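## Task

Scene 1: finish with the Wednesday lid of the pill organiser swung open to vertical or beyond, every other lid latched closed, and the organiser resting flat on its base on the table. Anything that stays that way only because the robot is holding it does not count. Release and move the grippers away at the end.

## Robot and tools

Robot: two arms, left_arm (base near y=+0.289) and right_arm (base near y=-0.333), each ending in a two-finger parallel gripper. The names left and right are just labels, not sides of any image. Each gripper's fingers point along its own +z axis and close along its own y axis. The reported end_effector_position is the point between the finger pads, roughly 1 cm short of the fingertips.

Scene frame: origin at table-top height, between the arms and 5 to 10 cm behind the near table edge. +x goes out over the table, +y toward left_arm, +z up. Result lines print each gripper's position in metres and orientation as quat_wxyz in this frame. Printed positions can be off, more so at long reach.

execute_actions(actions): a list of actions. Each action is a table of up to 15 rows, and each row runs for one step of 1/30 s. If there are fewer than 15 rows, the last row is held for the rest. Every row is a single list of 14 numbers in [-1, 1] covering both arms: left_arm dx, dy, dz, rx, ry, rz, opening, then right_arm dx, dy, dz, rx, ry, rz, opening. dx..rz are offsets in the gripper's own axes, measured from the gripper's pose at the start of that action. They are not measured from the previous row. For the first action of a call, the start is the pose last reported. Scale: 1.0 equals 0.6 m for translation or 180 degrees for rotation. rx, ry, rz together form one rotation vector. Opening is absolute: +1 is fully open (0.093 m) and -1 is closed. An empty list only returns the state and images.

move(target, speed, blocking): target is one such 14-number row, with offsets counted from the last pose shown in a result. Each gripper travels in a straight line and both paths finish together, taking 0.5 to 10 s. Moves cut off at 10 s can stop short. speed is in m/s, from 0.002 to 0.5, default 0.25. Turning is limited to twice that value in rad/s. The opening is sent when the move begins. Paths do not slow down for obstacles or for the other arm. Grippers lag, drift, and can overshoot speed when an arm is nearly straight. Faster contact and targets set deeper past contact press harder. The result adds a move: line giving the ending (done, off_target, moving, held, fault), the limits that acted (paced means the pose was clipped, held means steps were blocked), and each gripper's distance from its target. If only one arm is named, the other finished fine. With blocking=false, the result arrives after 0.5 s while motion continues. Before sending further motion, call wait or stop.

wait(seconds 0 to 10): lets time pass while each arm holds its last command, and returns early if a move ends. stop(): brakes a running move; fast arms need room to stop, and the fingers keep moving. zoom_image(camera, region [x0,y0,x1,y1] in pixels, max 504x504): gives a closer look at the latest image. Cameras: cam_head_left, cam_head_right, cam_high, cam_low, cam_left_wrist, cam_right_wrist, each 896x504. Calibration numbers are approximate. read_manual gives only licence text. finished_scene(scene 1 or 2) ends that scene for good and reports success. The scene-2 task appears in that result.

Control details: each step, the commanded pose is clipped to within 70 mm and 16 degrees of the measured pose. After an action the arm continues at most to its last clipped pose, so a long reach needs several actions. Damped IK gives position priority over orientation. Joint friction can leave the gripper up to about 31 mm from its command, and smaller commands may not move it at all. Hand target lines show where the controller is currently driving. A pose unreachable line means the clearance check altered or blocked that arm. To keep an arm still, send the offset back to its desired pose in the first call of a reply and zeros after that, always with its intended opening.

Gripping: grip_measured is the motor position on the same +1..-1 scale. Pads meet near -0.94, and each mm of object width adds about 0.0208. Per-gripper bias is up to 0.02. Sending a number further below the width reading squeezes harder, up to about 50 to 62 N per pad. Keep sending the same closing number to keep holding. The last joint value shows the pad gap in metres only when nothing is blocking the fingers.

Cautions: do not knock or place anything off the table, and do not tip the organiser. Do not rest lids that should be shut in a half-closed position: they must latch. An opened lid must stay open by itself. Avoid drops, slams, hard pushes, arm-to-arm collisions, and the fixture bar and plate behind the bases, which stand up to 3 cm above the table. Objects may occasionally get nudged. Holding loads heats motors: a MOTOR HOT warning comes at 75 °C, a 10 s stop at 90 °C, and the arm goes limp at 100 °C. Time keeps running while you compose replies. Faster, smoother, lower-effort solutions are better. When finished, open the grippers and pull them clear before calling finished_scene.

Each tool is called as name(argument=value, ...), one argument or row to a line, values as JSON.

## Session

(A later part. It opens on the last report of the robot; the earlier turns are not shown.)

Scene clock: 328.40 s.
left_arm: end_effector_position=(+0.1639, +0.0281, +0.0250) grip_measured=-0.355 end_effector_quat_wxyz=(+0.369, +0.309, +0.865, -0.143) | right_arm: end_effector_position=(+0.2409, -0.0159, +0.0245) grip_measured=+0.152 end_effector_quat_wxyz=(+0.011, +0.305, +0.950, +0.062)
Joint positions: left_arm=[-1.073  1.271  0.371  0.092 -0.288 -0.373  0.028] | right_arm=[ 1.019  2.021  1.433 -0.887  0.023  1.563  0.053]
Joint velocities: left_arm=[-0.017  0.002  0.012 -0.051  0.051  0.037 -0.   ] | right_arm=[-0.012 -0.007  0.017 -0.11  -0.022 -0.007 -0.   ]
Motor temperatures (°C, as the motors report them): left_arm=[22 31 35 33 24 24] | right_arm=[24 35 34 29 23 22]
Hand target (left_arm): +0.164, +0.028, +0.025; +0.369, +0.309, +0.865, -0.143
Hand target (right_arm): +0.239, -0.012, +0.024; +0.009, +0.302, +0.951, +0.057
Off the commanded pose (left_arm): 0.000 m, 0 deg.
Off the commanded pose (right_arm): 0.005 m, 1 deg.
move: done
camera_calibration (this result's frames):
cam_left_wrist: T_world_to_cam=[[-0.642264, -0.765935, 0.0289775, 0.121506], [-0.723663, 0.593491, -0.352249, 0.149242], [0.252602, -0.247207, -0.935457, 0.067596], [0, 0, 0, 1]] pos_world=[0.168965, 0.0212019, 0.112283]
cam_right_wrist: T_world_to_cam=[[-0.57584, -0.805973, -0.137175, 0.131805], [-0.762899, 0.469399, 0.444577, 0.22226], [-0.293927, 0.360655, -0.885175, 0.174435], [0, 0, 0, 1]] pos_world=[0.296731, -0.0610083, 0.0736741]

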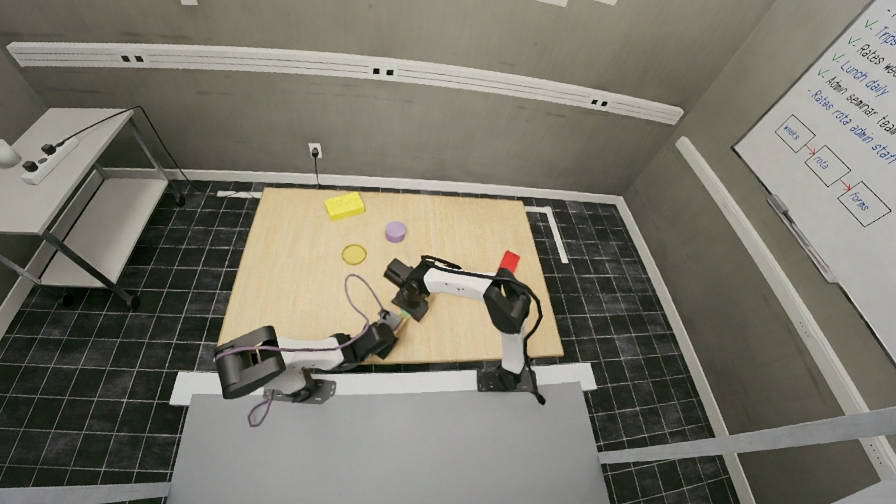

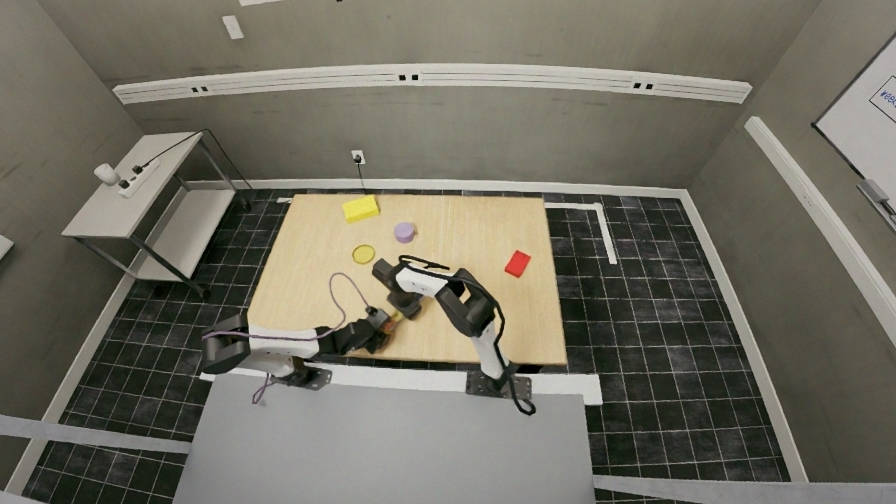

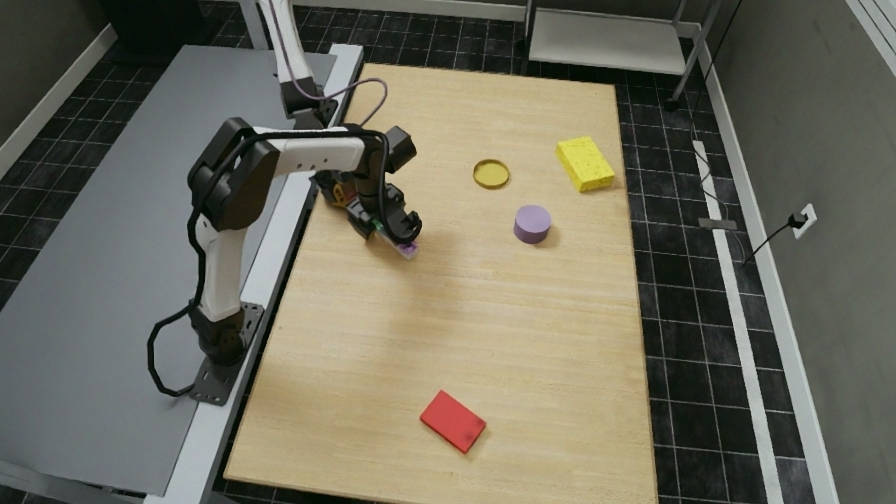

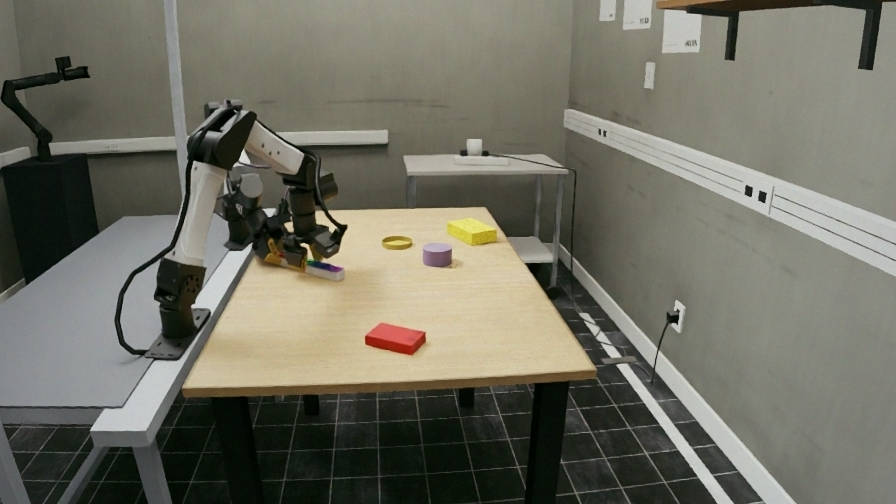

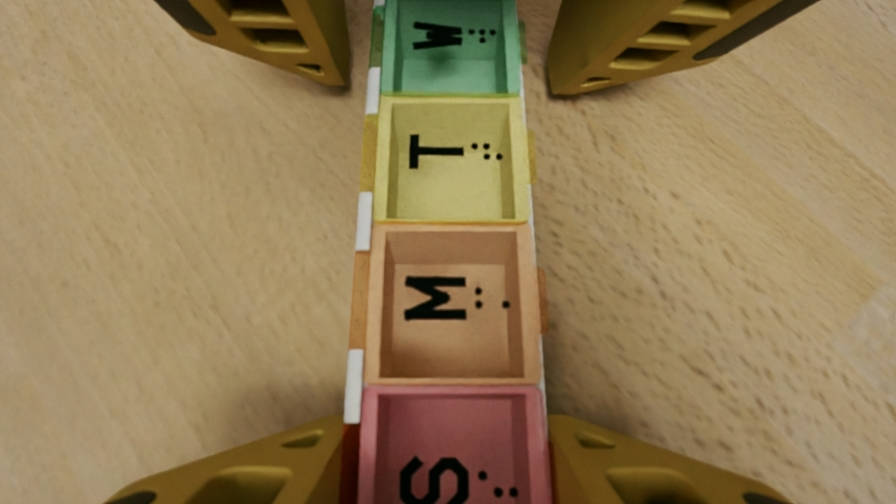

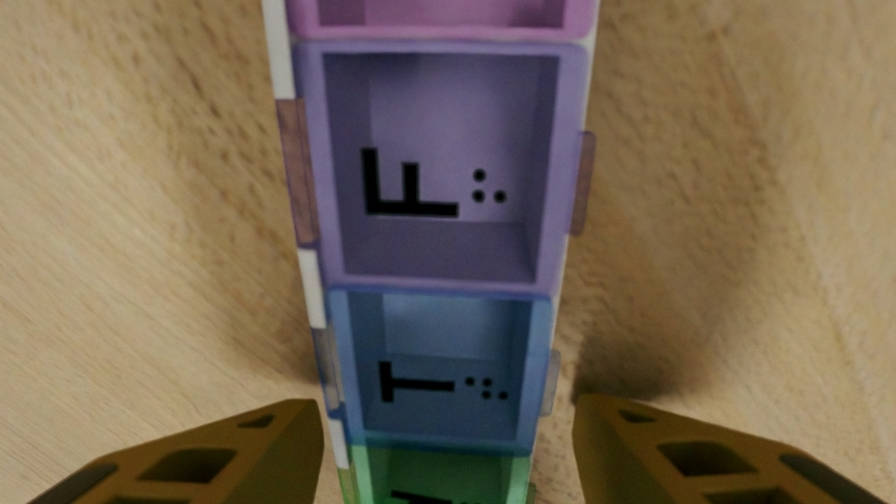

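execute_actions(
  actions=[
    [[0,0,0,0,0,0,-0.37,0,0.003,0,0,0,0,0.08],[0,0,0,0,0,0,-0.37,0,0.003,0,0,0,0,0.02],[0,0,0,0,0,0,-0.37,0,0.003,0,0,0,0,-0.03],[0,0,0,0,0,0,-0.37,0,0.003,0,0,0,0,-0.07],[0,0,0,0,0,0,-0.37,0,0.003,0,0,0,0,-0.10],[0,0,0,0,0,0,-0.37,0,0.003,0,0,0,0,-0.12],[0,0,0,0,0,0,-0.37,0,0.003,0,0,0,0,-0.14],[0,0,0,0,0,0,-0.37,0,0.003,0,0,0,0,-0.16],[0,0,0,0,0,0,-0.37,0,0.003,0,0,0,0,-0.18],[0,0,0,0,0,0,-0.37,0,0.003,0,0,0,0,-0.20],[0,0,0,0,0,0,-0.37,0,0.003,0,0,0,0,-0.22],[0,0,0,0,0,0,-0.37,0,0.003,0,0,0,0,-0.24],[0,0,0,0,0,0,-0.37,0,0.003,0,0,0,0,-0.26],[0,0,0,0,0,0,-0.37,0,0.003,0,0,0,0,-0.28],[0,0,0,0,0,0,-0.37,0,0.003,0,0,0,0,-0.30]],
    [[0,0,0,0,0,0,-0.37,0,0,0,0,0,0,-0.32],[0,0,0,0,0,0,-0.37,0,0,0,0,0,0,-0.34]],
  ],
)

Scene clock: 337.73 s.
left_arm: end_effector_position=(+0.1627, +0.0270, +0.0249) grip_measured=-0.355 end_effector_quat_wxyz=(+0.366, +0.311, +0.865, -0.147) | right_arm: end_effector_position=(+0.2406, -0.0162, +0.0246) grip_measured=-0.327 end_effector_quat_wxyz=(+0.011, +0.305, +0.950, +0.061)
Joint positions: left_arm=[-1.073  1.271  0.371  0.093 -0.279 -0.373  0.028] | right_arm=[ 1.019  2.021  1.433 -0.89   0.023  1.564  0.029]
Joint velocities: left_arm=[-0.012  0.012 -0.007 -0.095 -0.037 -0.022  0.001] | right_arm=[-0.007 -0.002 -0.002 -0.022  0.037  0.007 -0.   ]
Motor temperatures (°C, as the motors report them): left_arm=[22 31 35 33 24 24] | right_arm=[24 36 35 29 23 22]
Hand target (left_arm): +0.163, +0.027, +0.025; +0.366, +0.311, +0.865, -0.147
Hand target (right_arm): +0.241, -0.016, +0.025; +0.011, +0.305, +0.950, +0.061
Off the commanded pose (left_arm): 0.000 m, 0 deg.
Off the commanded pose (right_arm): 0.000 m, 0 deg.
camera_calibration (this result's frames):
cam_left_wrist: T_world_to_cam=[[-0.647104, -0.761562, 0.0357652, 0.120381], [-0.721805, 0.596869, -0.350351, 0.14857], [0.245467, -0.252529, -0.935936, 0.0687952], [0, 0, 0, 1]] pos_world=[0.168251, 0.0203733, 0.112134]
cam_right_wrist: T_world_to_cam=[[-0.57624, -0.806007, -0.13528, 0.131434], [-0.762244, 0.470307, 0.444742, 0.222071], [-0.294842, 0.359394, -0.885384, 0.174722], [0, 0, 0, 1]] pos_world=[0.296525, -0.0612989, 0.0737125]

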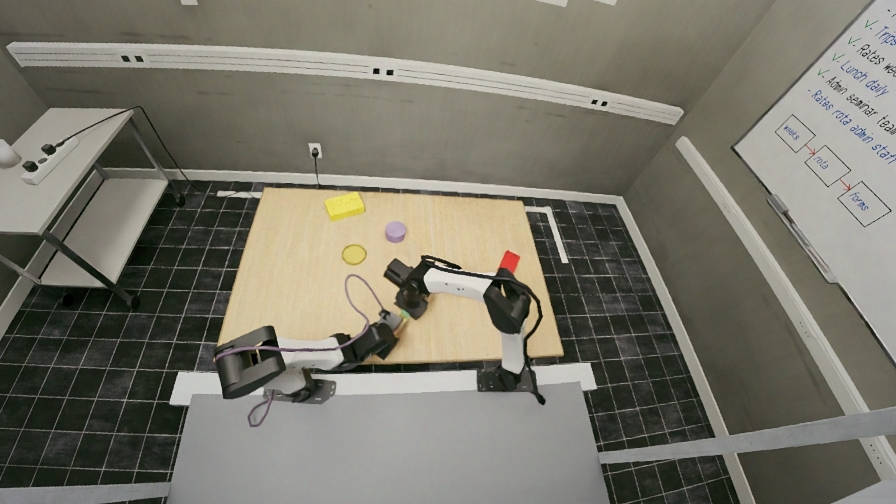

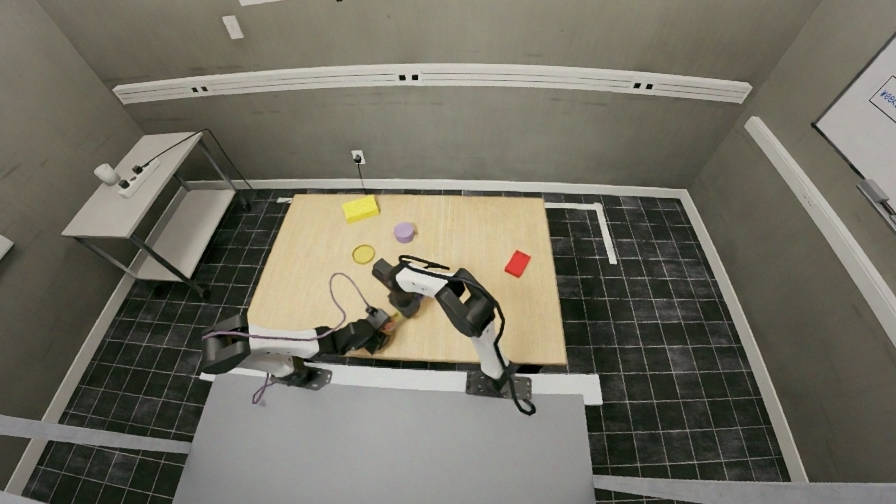

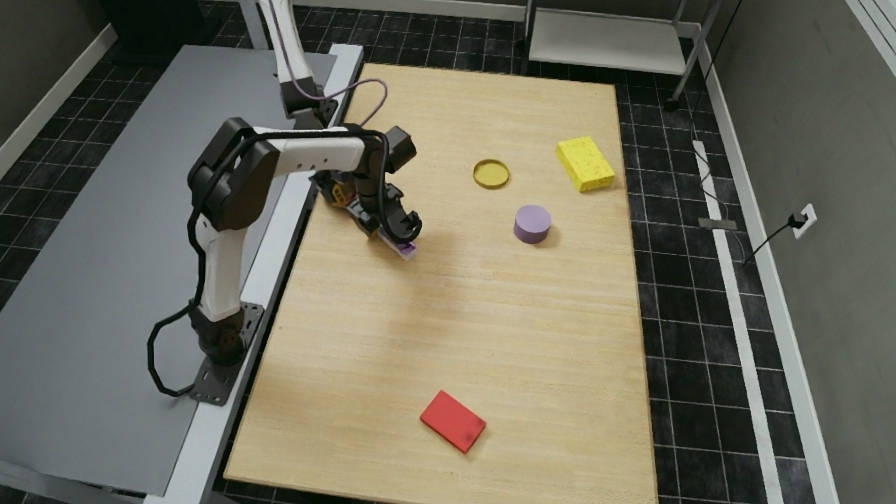

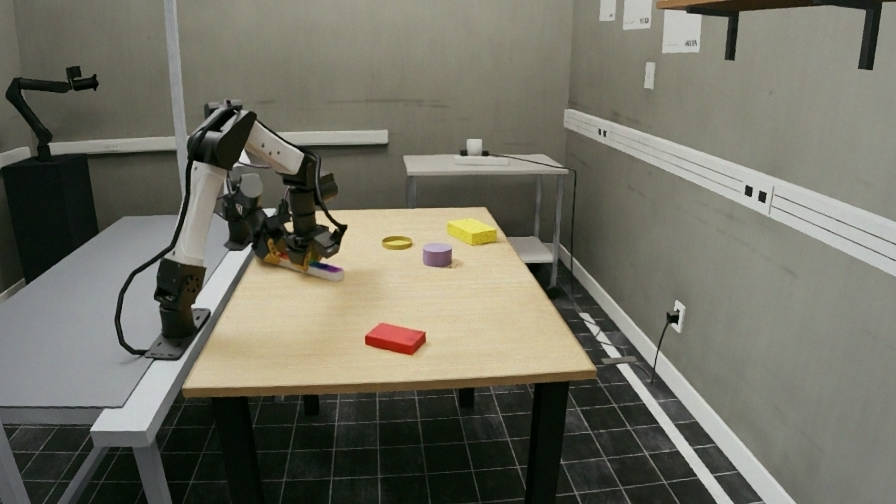

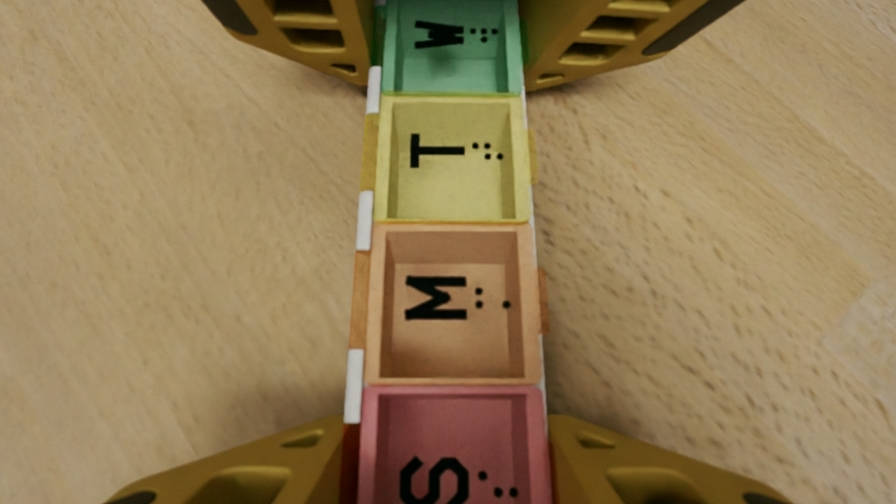

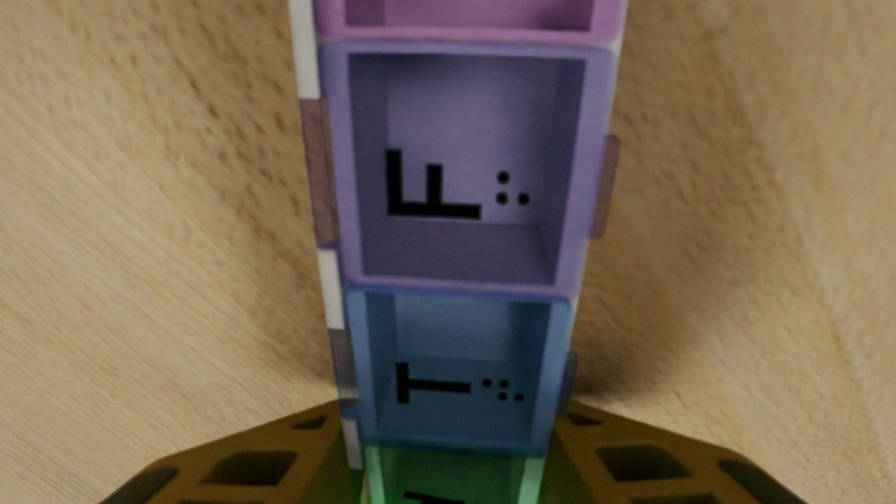

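move(
  target=[0,0,0,0,0,0,-0.37, 0,0.002,-0.0075,0.0833,0,0,-0.34],
  speed=0.06,
)

Scene clock: 343.20 s.
left_arm: end_effector_position=(+0.1629, +0.0268, +0.0251) grip_measured=-0.355 end_effector_quat_wxyz=(+0.367, +0.309, +0.865, -0.148) | right_arm: end_effector_position=(+0.2403, -0.0170, +0.0280) grip_measured=-0.328 end_effector_quat_wxyz=(-0.028, +0.301, +0.952, -0.057)
Joint positions: left_arm=[-1.073  1.271  0.371  0.095 -0.28  -0.377  0.028] | right_arm=[ 1.019  2.246  1.795 -1.276  0.023  1.564  0.029]
Joint velocities: left_arm=[ 0.002  0.002 -0.007 -0.022  0.022 -0.037  0.001] | right_arm=[-0.002  0.002  0.007 -0.037  0.037 -0.037 -0.001]
Motor temperatures (°C, as the motors report them): left_arm=[22 31 35 33 24 24] | right_arm=[24 37 35 29 23 22]
Hand target (left_arm): +0.163, +0.027, +0.025; +0.366, +0.311, +0.865, -0.147
Hand target (right_arm): +0.241, -0.016, +0.028; -0.031, +0.303, +0.950, -0.063
Off the commanded pose (left_arm): 0.000 m, 0 deg.
Off the commanded pose (right_arm): 0.002 m, 1 deg.
move: done
camera_calibration (this result's frames):
cam_left_wrist: T_world_to_cam=[[-0.644518, -0.763594, 0.0389908, 0.11992], [-0.724112, 0.593231, -0.351766, 0.149423], [0.245476, -0.254953, -0.935276, 0.0690095], [0, 0, 0, 1]] pos_world=[0.168549, 0.0205219, 0.112429]
cam_right_wrist: T_world_to_cam=[[-0.569557, -0.814049, 0.113709, 0.122381], [-0.70206, 0.553745, 0.447748, 0.207494], [-0.427454, 0.175188, -0.8869, 0.20669], [0, 0, 0, 1]] pos_world=[0.303726, -0.0514843, 0.0764924]

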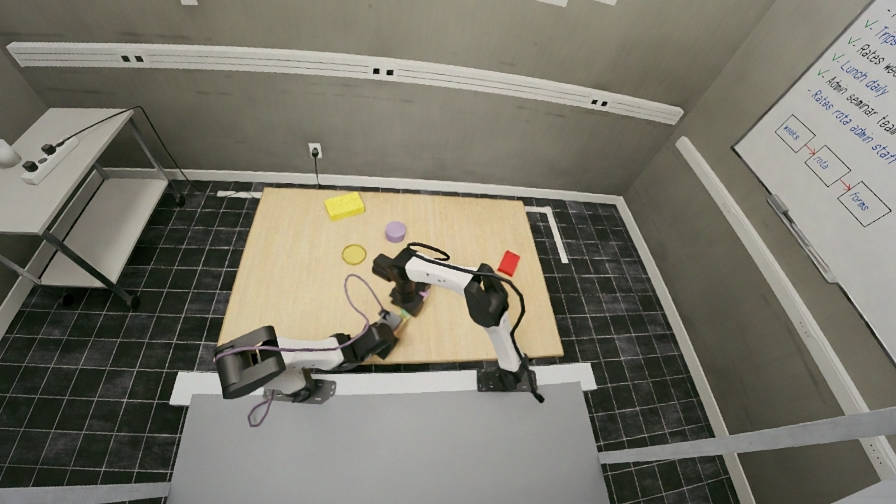

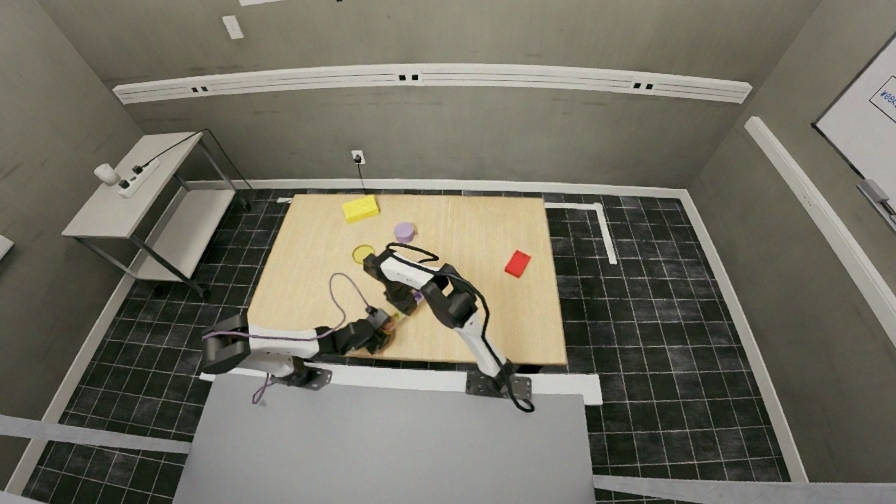

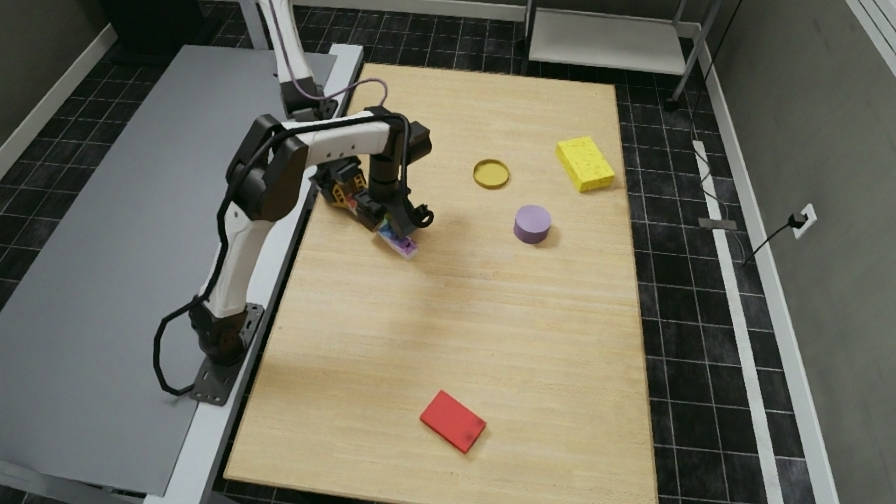

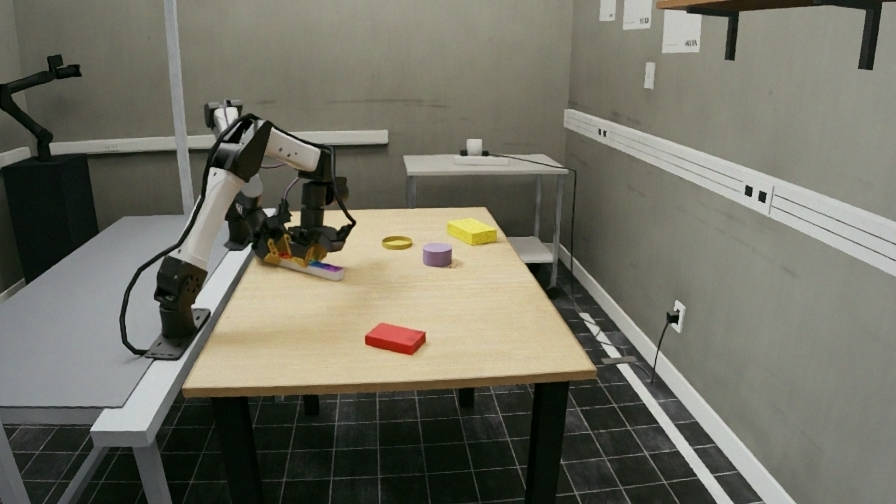

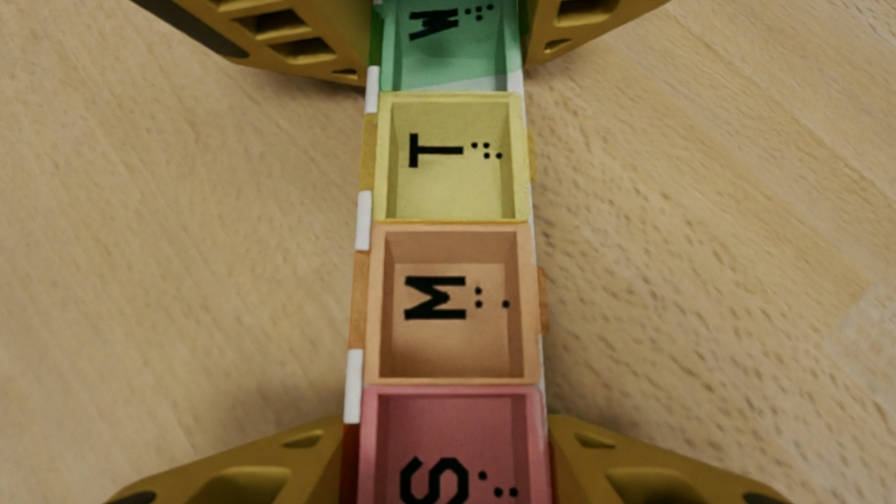

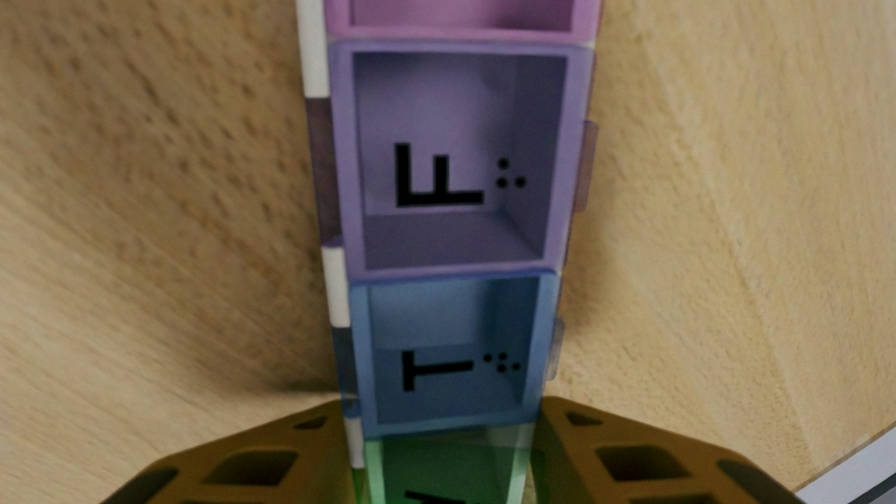

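move(
  target=[0,0,0,0,0,0,-0.37, 0,0.002,-0.024,0.028,0,0,-0.275],
  speed=0.03,
)

Scene clock: 361.37 s.
left_arm: end_effector_position=(+0.1655, +0.0254, +0.0282) grip_measured=-0.355 end_effector_quat_wxyz=(+0.375, +0.303, +0.863, -0.150) | right_arm: end_effector_position=(+0.2432, -0.0173, +0.0377) grip_measured=-0.273 end_effector_quat_wxyz=(-0.035, +0.299, +0.949, -0.099)
Joint positions: left_arm=[-1.073  1.271  0.371  0.111 -0.292 -0.382  0.028] | right_arm=[ 1.019  2.337  1.973 -1.447  0.036  1.565  0.032]
Joint velocities: left_arm=[-0.007  0.007  0.002  0.125 -0.007 -0.051 -0.001] | right_arm=[ 0.007 -0.007 -0.012 -0.037  0.051  0.022 -0.   ]
Motor temperatures (°C, as the motors report them): left_arm=[22 31 35 34 24 24] | right_arm=[24 41 36 28 23 22]
Hand target (left_arm): +0.163, +0.027, +0.025; +0.367, +0.309, +0.865, -0.148
Hand target (right_arm): +0.242, -0.015, +0.042; -0.042, +0.299, +0.948, -0.099
Off the commanded pose (left_arm): 0.004 m, 1 deg.
Off the commanded pose (right_arm): 0.005 m, 1 deg.
move: done
camera_calibration (this result's frames):
cam_left_wrist: T_world_to_cam=[[-0.636656, -0.770016, 0.0417676, 0.11921], [-0.726043, 0.580286, -0.368957, 0.154375], [0.259866, -0.265224, -0.928508, 0.0686059], [0, 0, 0, 1]] pos_world=[0.17015, 0.0204083, 0.11568]
cam_right_wrist: T_world_to_cam=[[-0.560297, -0.804615, 0.196627, 0.11753], [-0.687521, 0.584169, 0.431349, 0.203014], [-0.461933, 0.106499, -0.880498, 0.223546], [0, 0, 0, 1]] pos_world=[0.308692, -0.0478351, 0.0861524]

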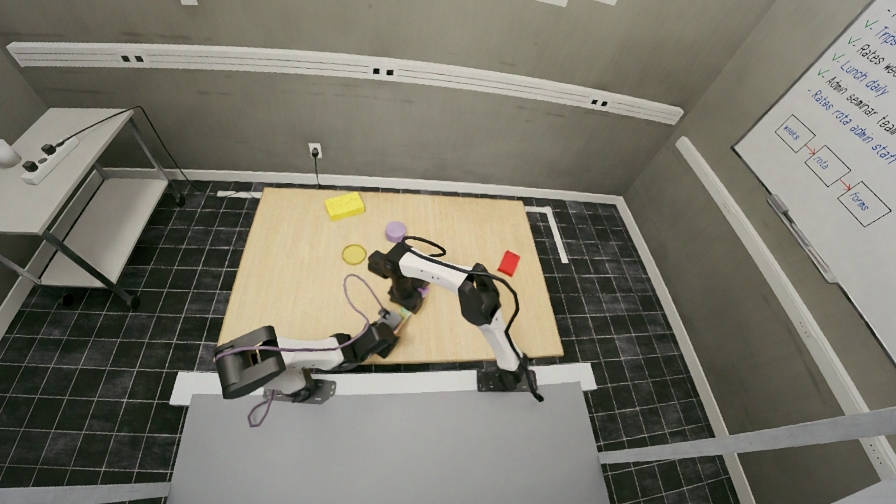

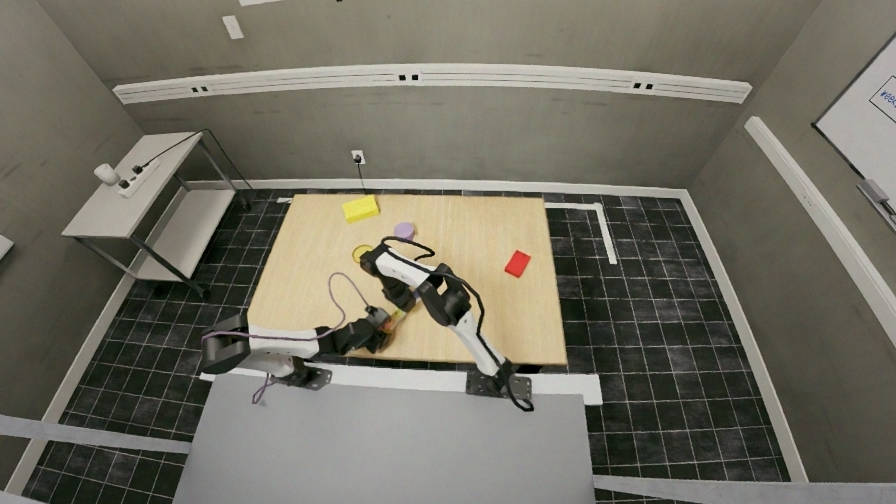

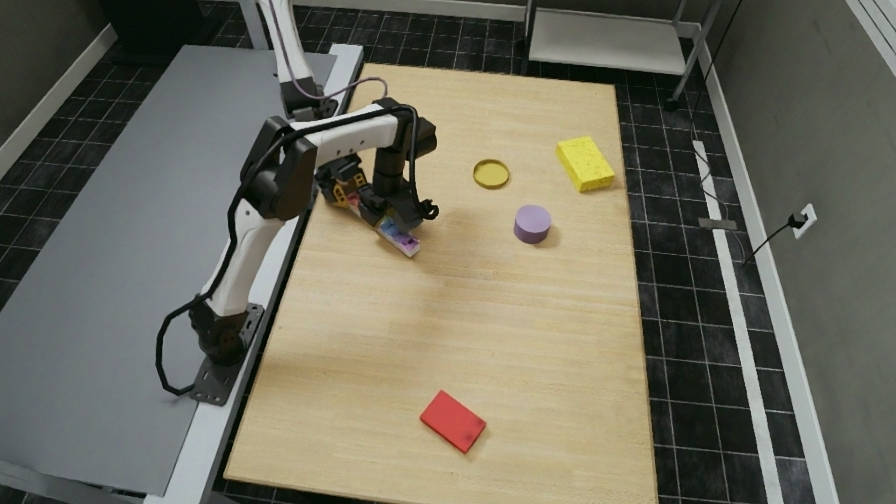

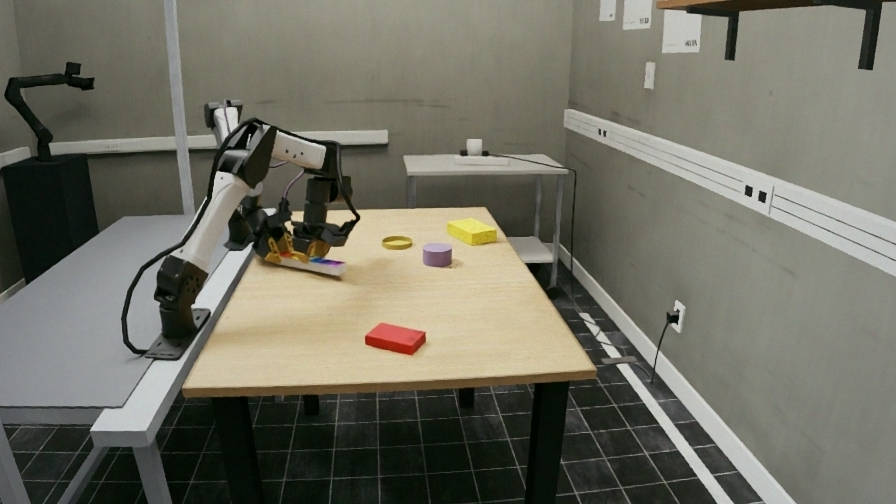

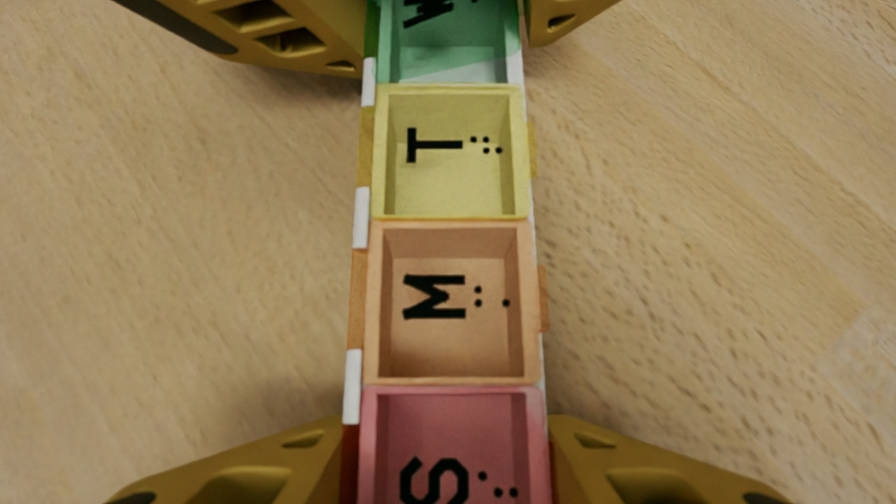

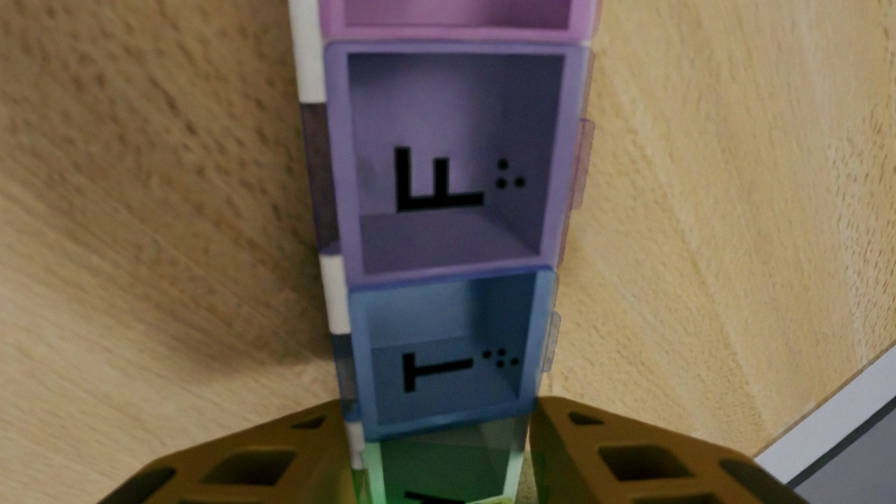

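execute_actions(
  actions=[],
)

Scene clock: 371.53 s.
left_arm: end_effector_position=(+0.1656, +0.0252, +0.0284) grip_measured=-0.355 end_effector_quat_wxyz=(+0.375, +0.302, +0.863, -0.151) | right_arm: end_effector_position=(+0.2433, -0.0175, +0.0379) grip_measured=-0.273 end_effector_quat_wxyz=(-0.034, +0.299, +0.948, -0.100)
Joint positions: left_arm=[-1.073  1.271  0.371  0.112 -0.292 -0.382  0.028] | right_arm=[ 1.019  2.337  1.974 -1.448  0.037  1.566  0.032]
Joint velocities: left_arm=[-0.012 -0.007  0.007 -0.037 -0.081  0.007  0.   ] | right_arm=[-0.007 -0.022 -0.022 -0.066  0.066  0.022 -0.   ]
Motor temperatures (°C, as the motors report them): left_arm=[22 31 36 33 24 24] | right_arm=[24 43 37 28 23 22]
Hand target (left_arm): +0.163, +0.027, +0.025; +0.367, +0.309, +0.865, -0.148
Hand target (right_arm): +0.242, -0.015, +0.042; -0.042, +0.299, +0.948, -0.099
Off the commanded pose (left_arm): 0.005 m, 1 deg.
Off the commanded pose (right_arm): 0.005 m, 1 deg.
camera_calibration (this result's frames):
cam_left_wrist: T_world_to_cam=[[-0.636711, -0.769942, 0.0422834, 0.119101], [-0.725847, 0.579933, -0.369897, 0.154602], [0.260278, -0.266209, -0.92811, 0.0686597], [0, 0, 0, 1]] pos_world=[0.17018, 0.02032, 0.115875]
cam_right_wrist: T_world_to_cam=[[-0.560485, -0.804299, 0.197384, 0.117347], [-0.68769, 0.584805, 0.430216, 0.203204], [-0.461453, 0.10539, -0.880883, 0.223685], [0, 0, 0, 1]] pos_world=[0.308733, -0.0480269, 0.0864565]

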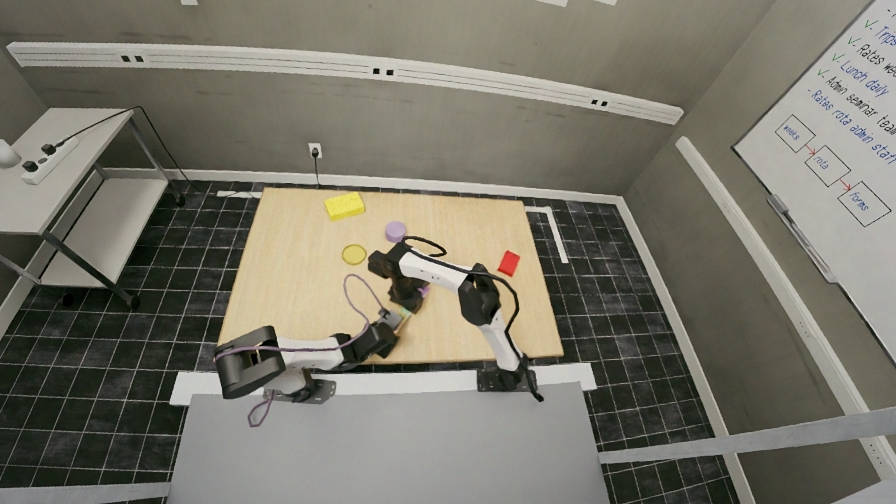

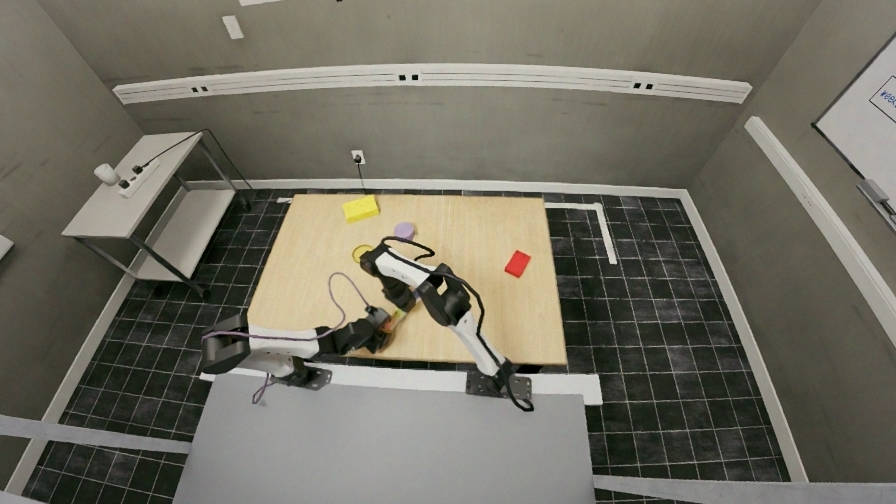

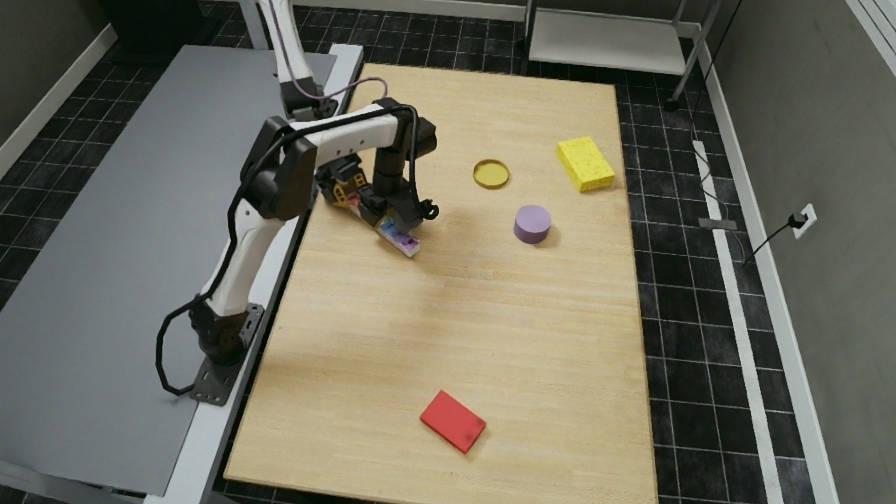

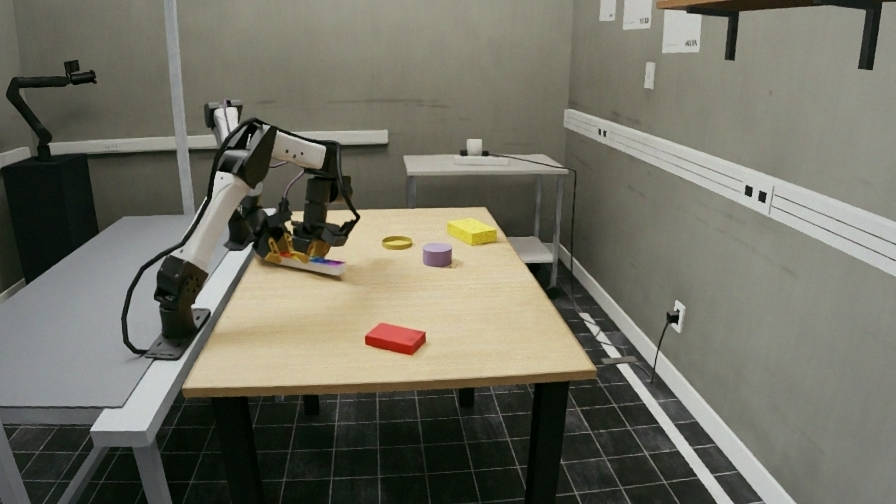

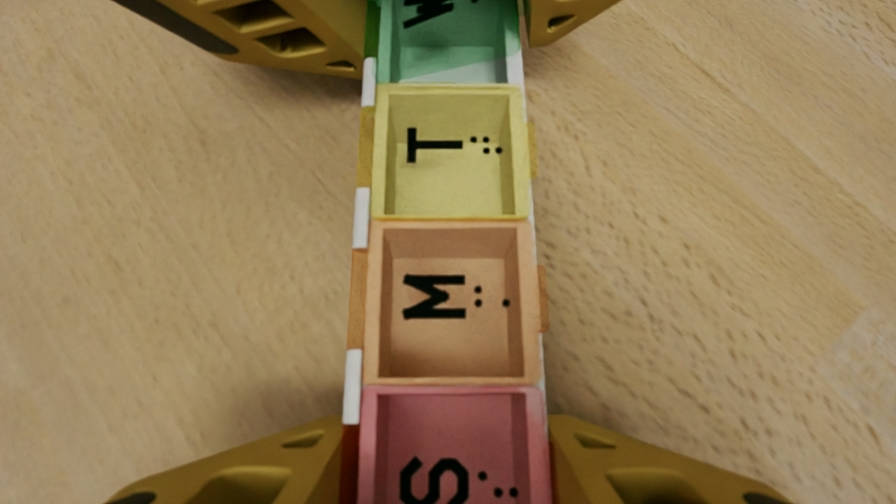

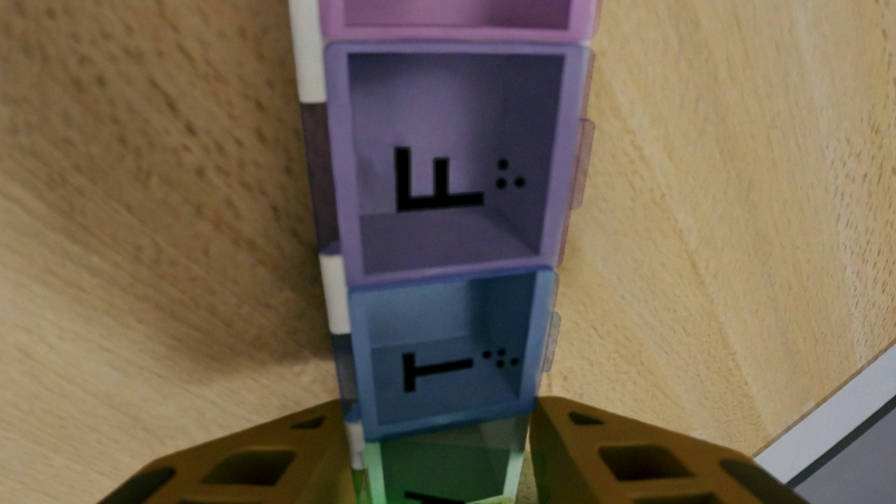

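zoom_image(
  camera="cam_low",
  region=[240, 215, 370, 290],
)

zoom_image(
  camera="cam_left_wrist",
  region=[300, 0, 620, 120],
)

Region (240, 215, 370, 290) of cam_low's 896x504 image, scaled by 3.877, with more detail than that image has; it fills the top 291 rows of this view, and the rest is white.

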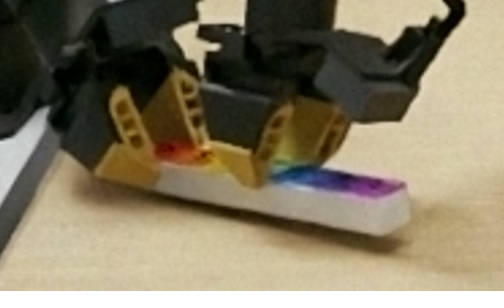

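Region (300, 0, 620, 120) of cam_left_wrist's 896x504 image, scaled by 1.575, with more detail than that image has; it fills the top 189 rows of this view, and the rest is white.

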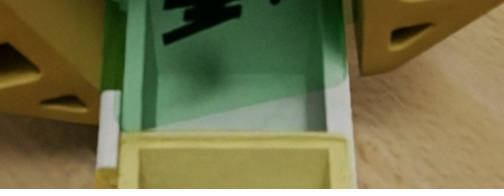

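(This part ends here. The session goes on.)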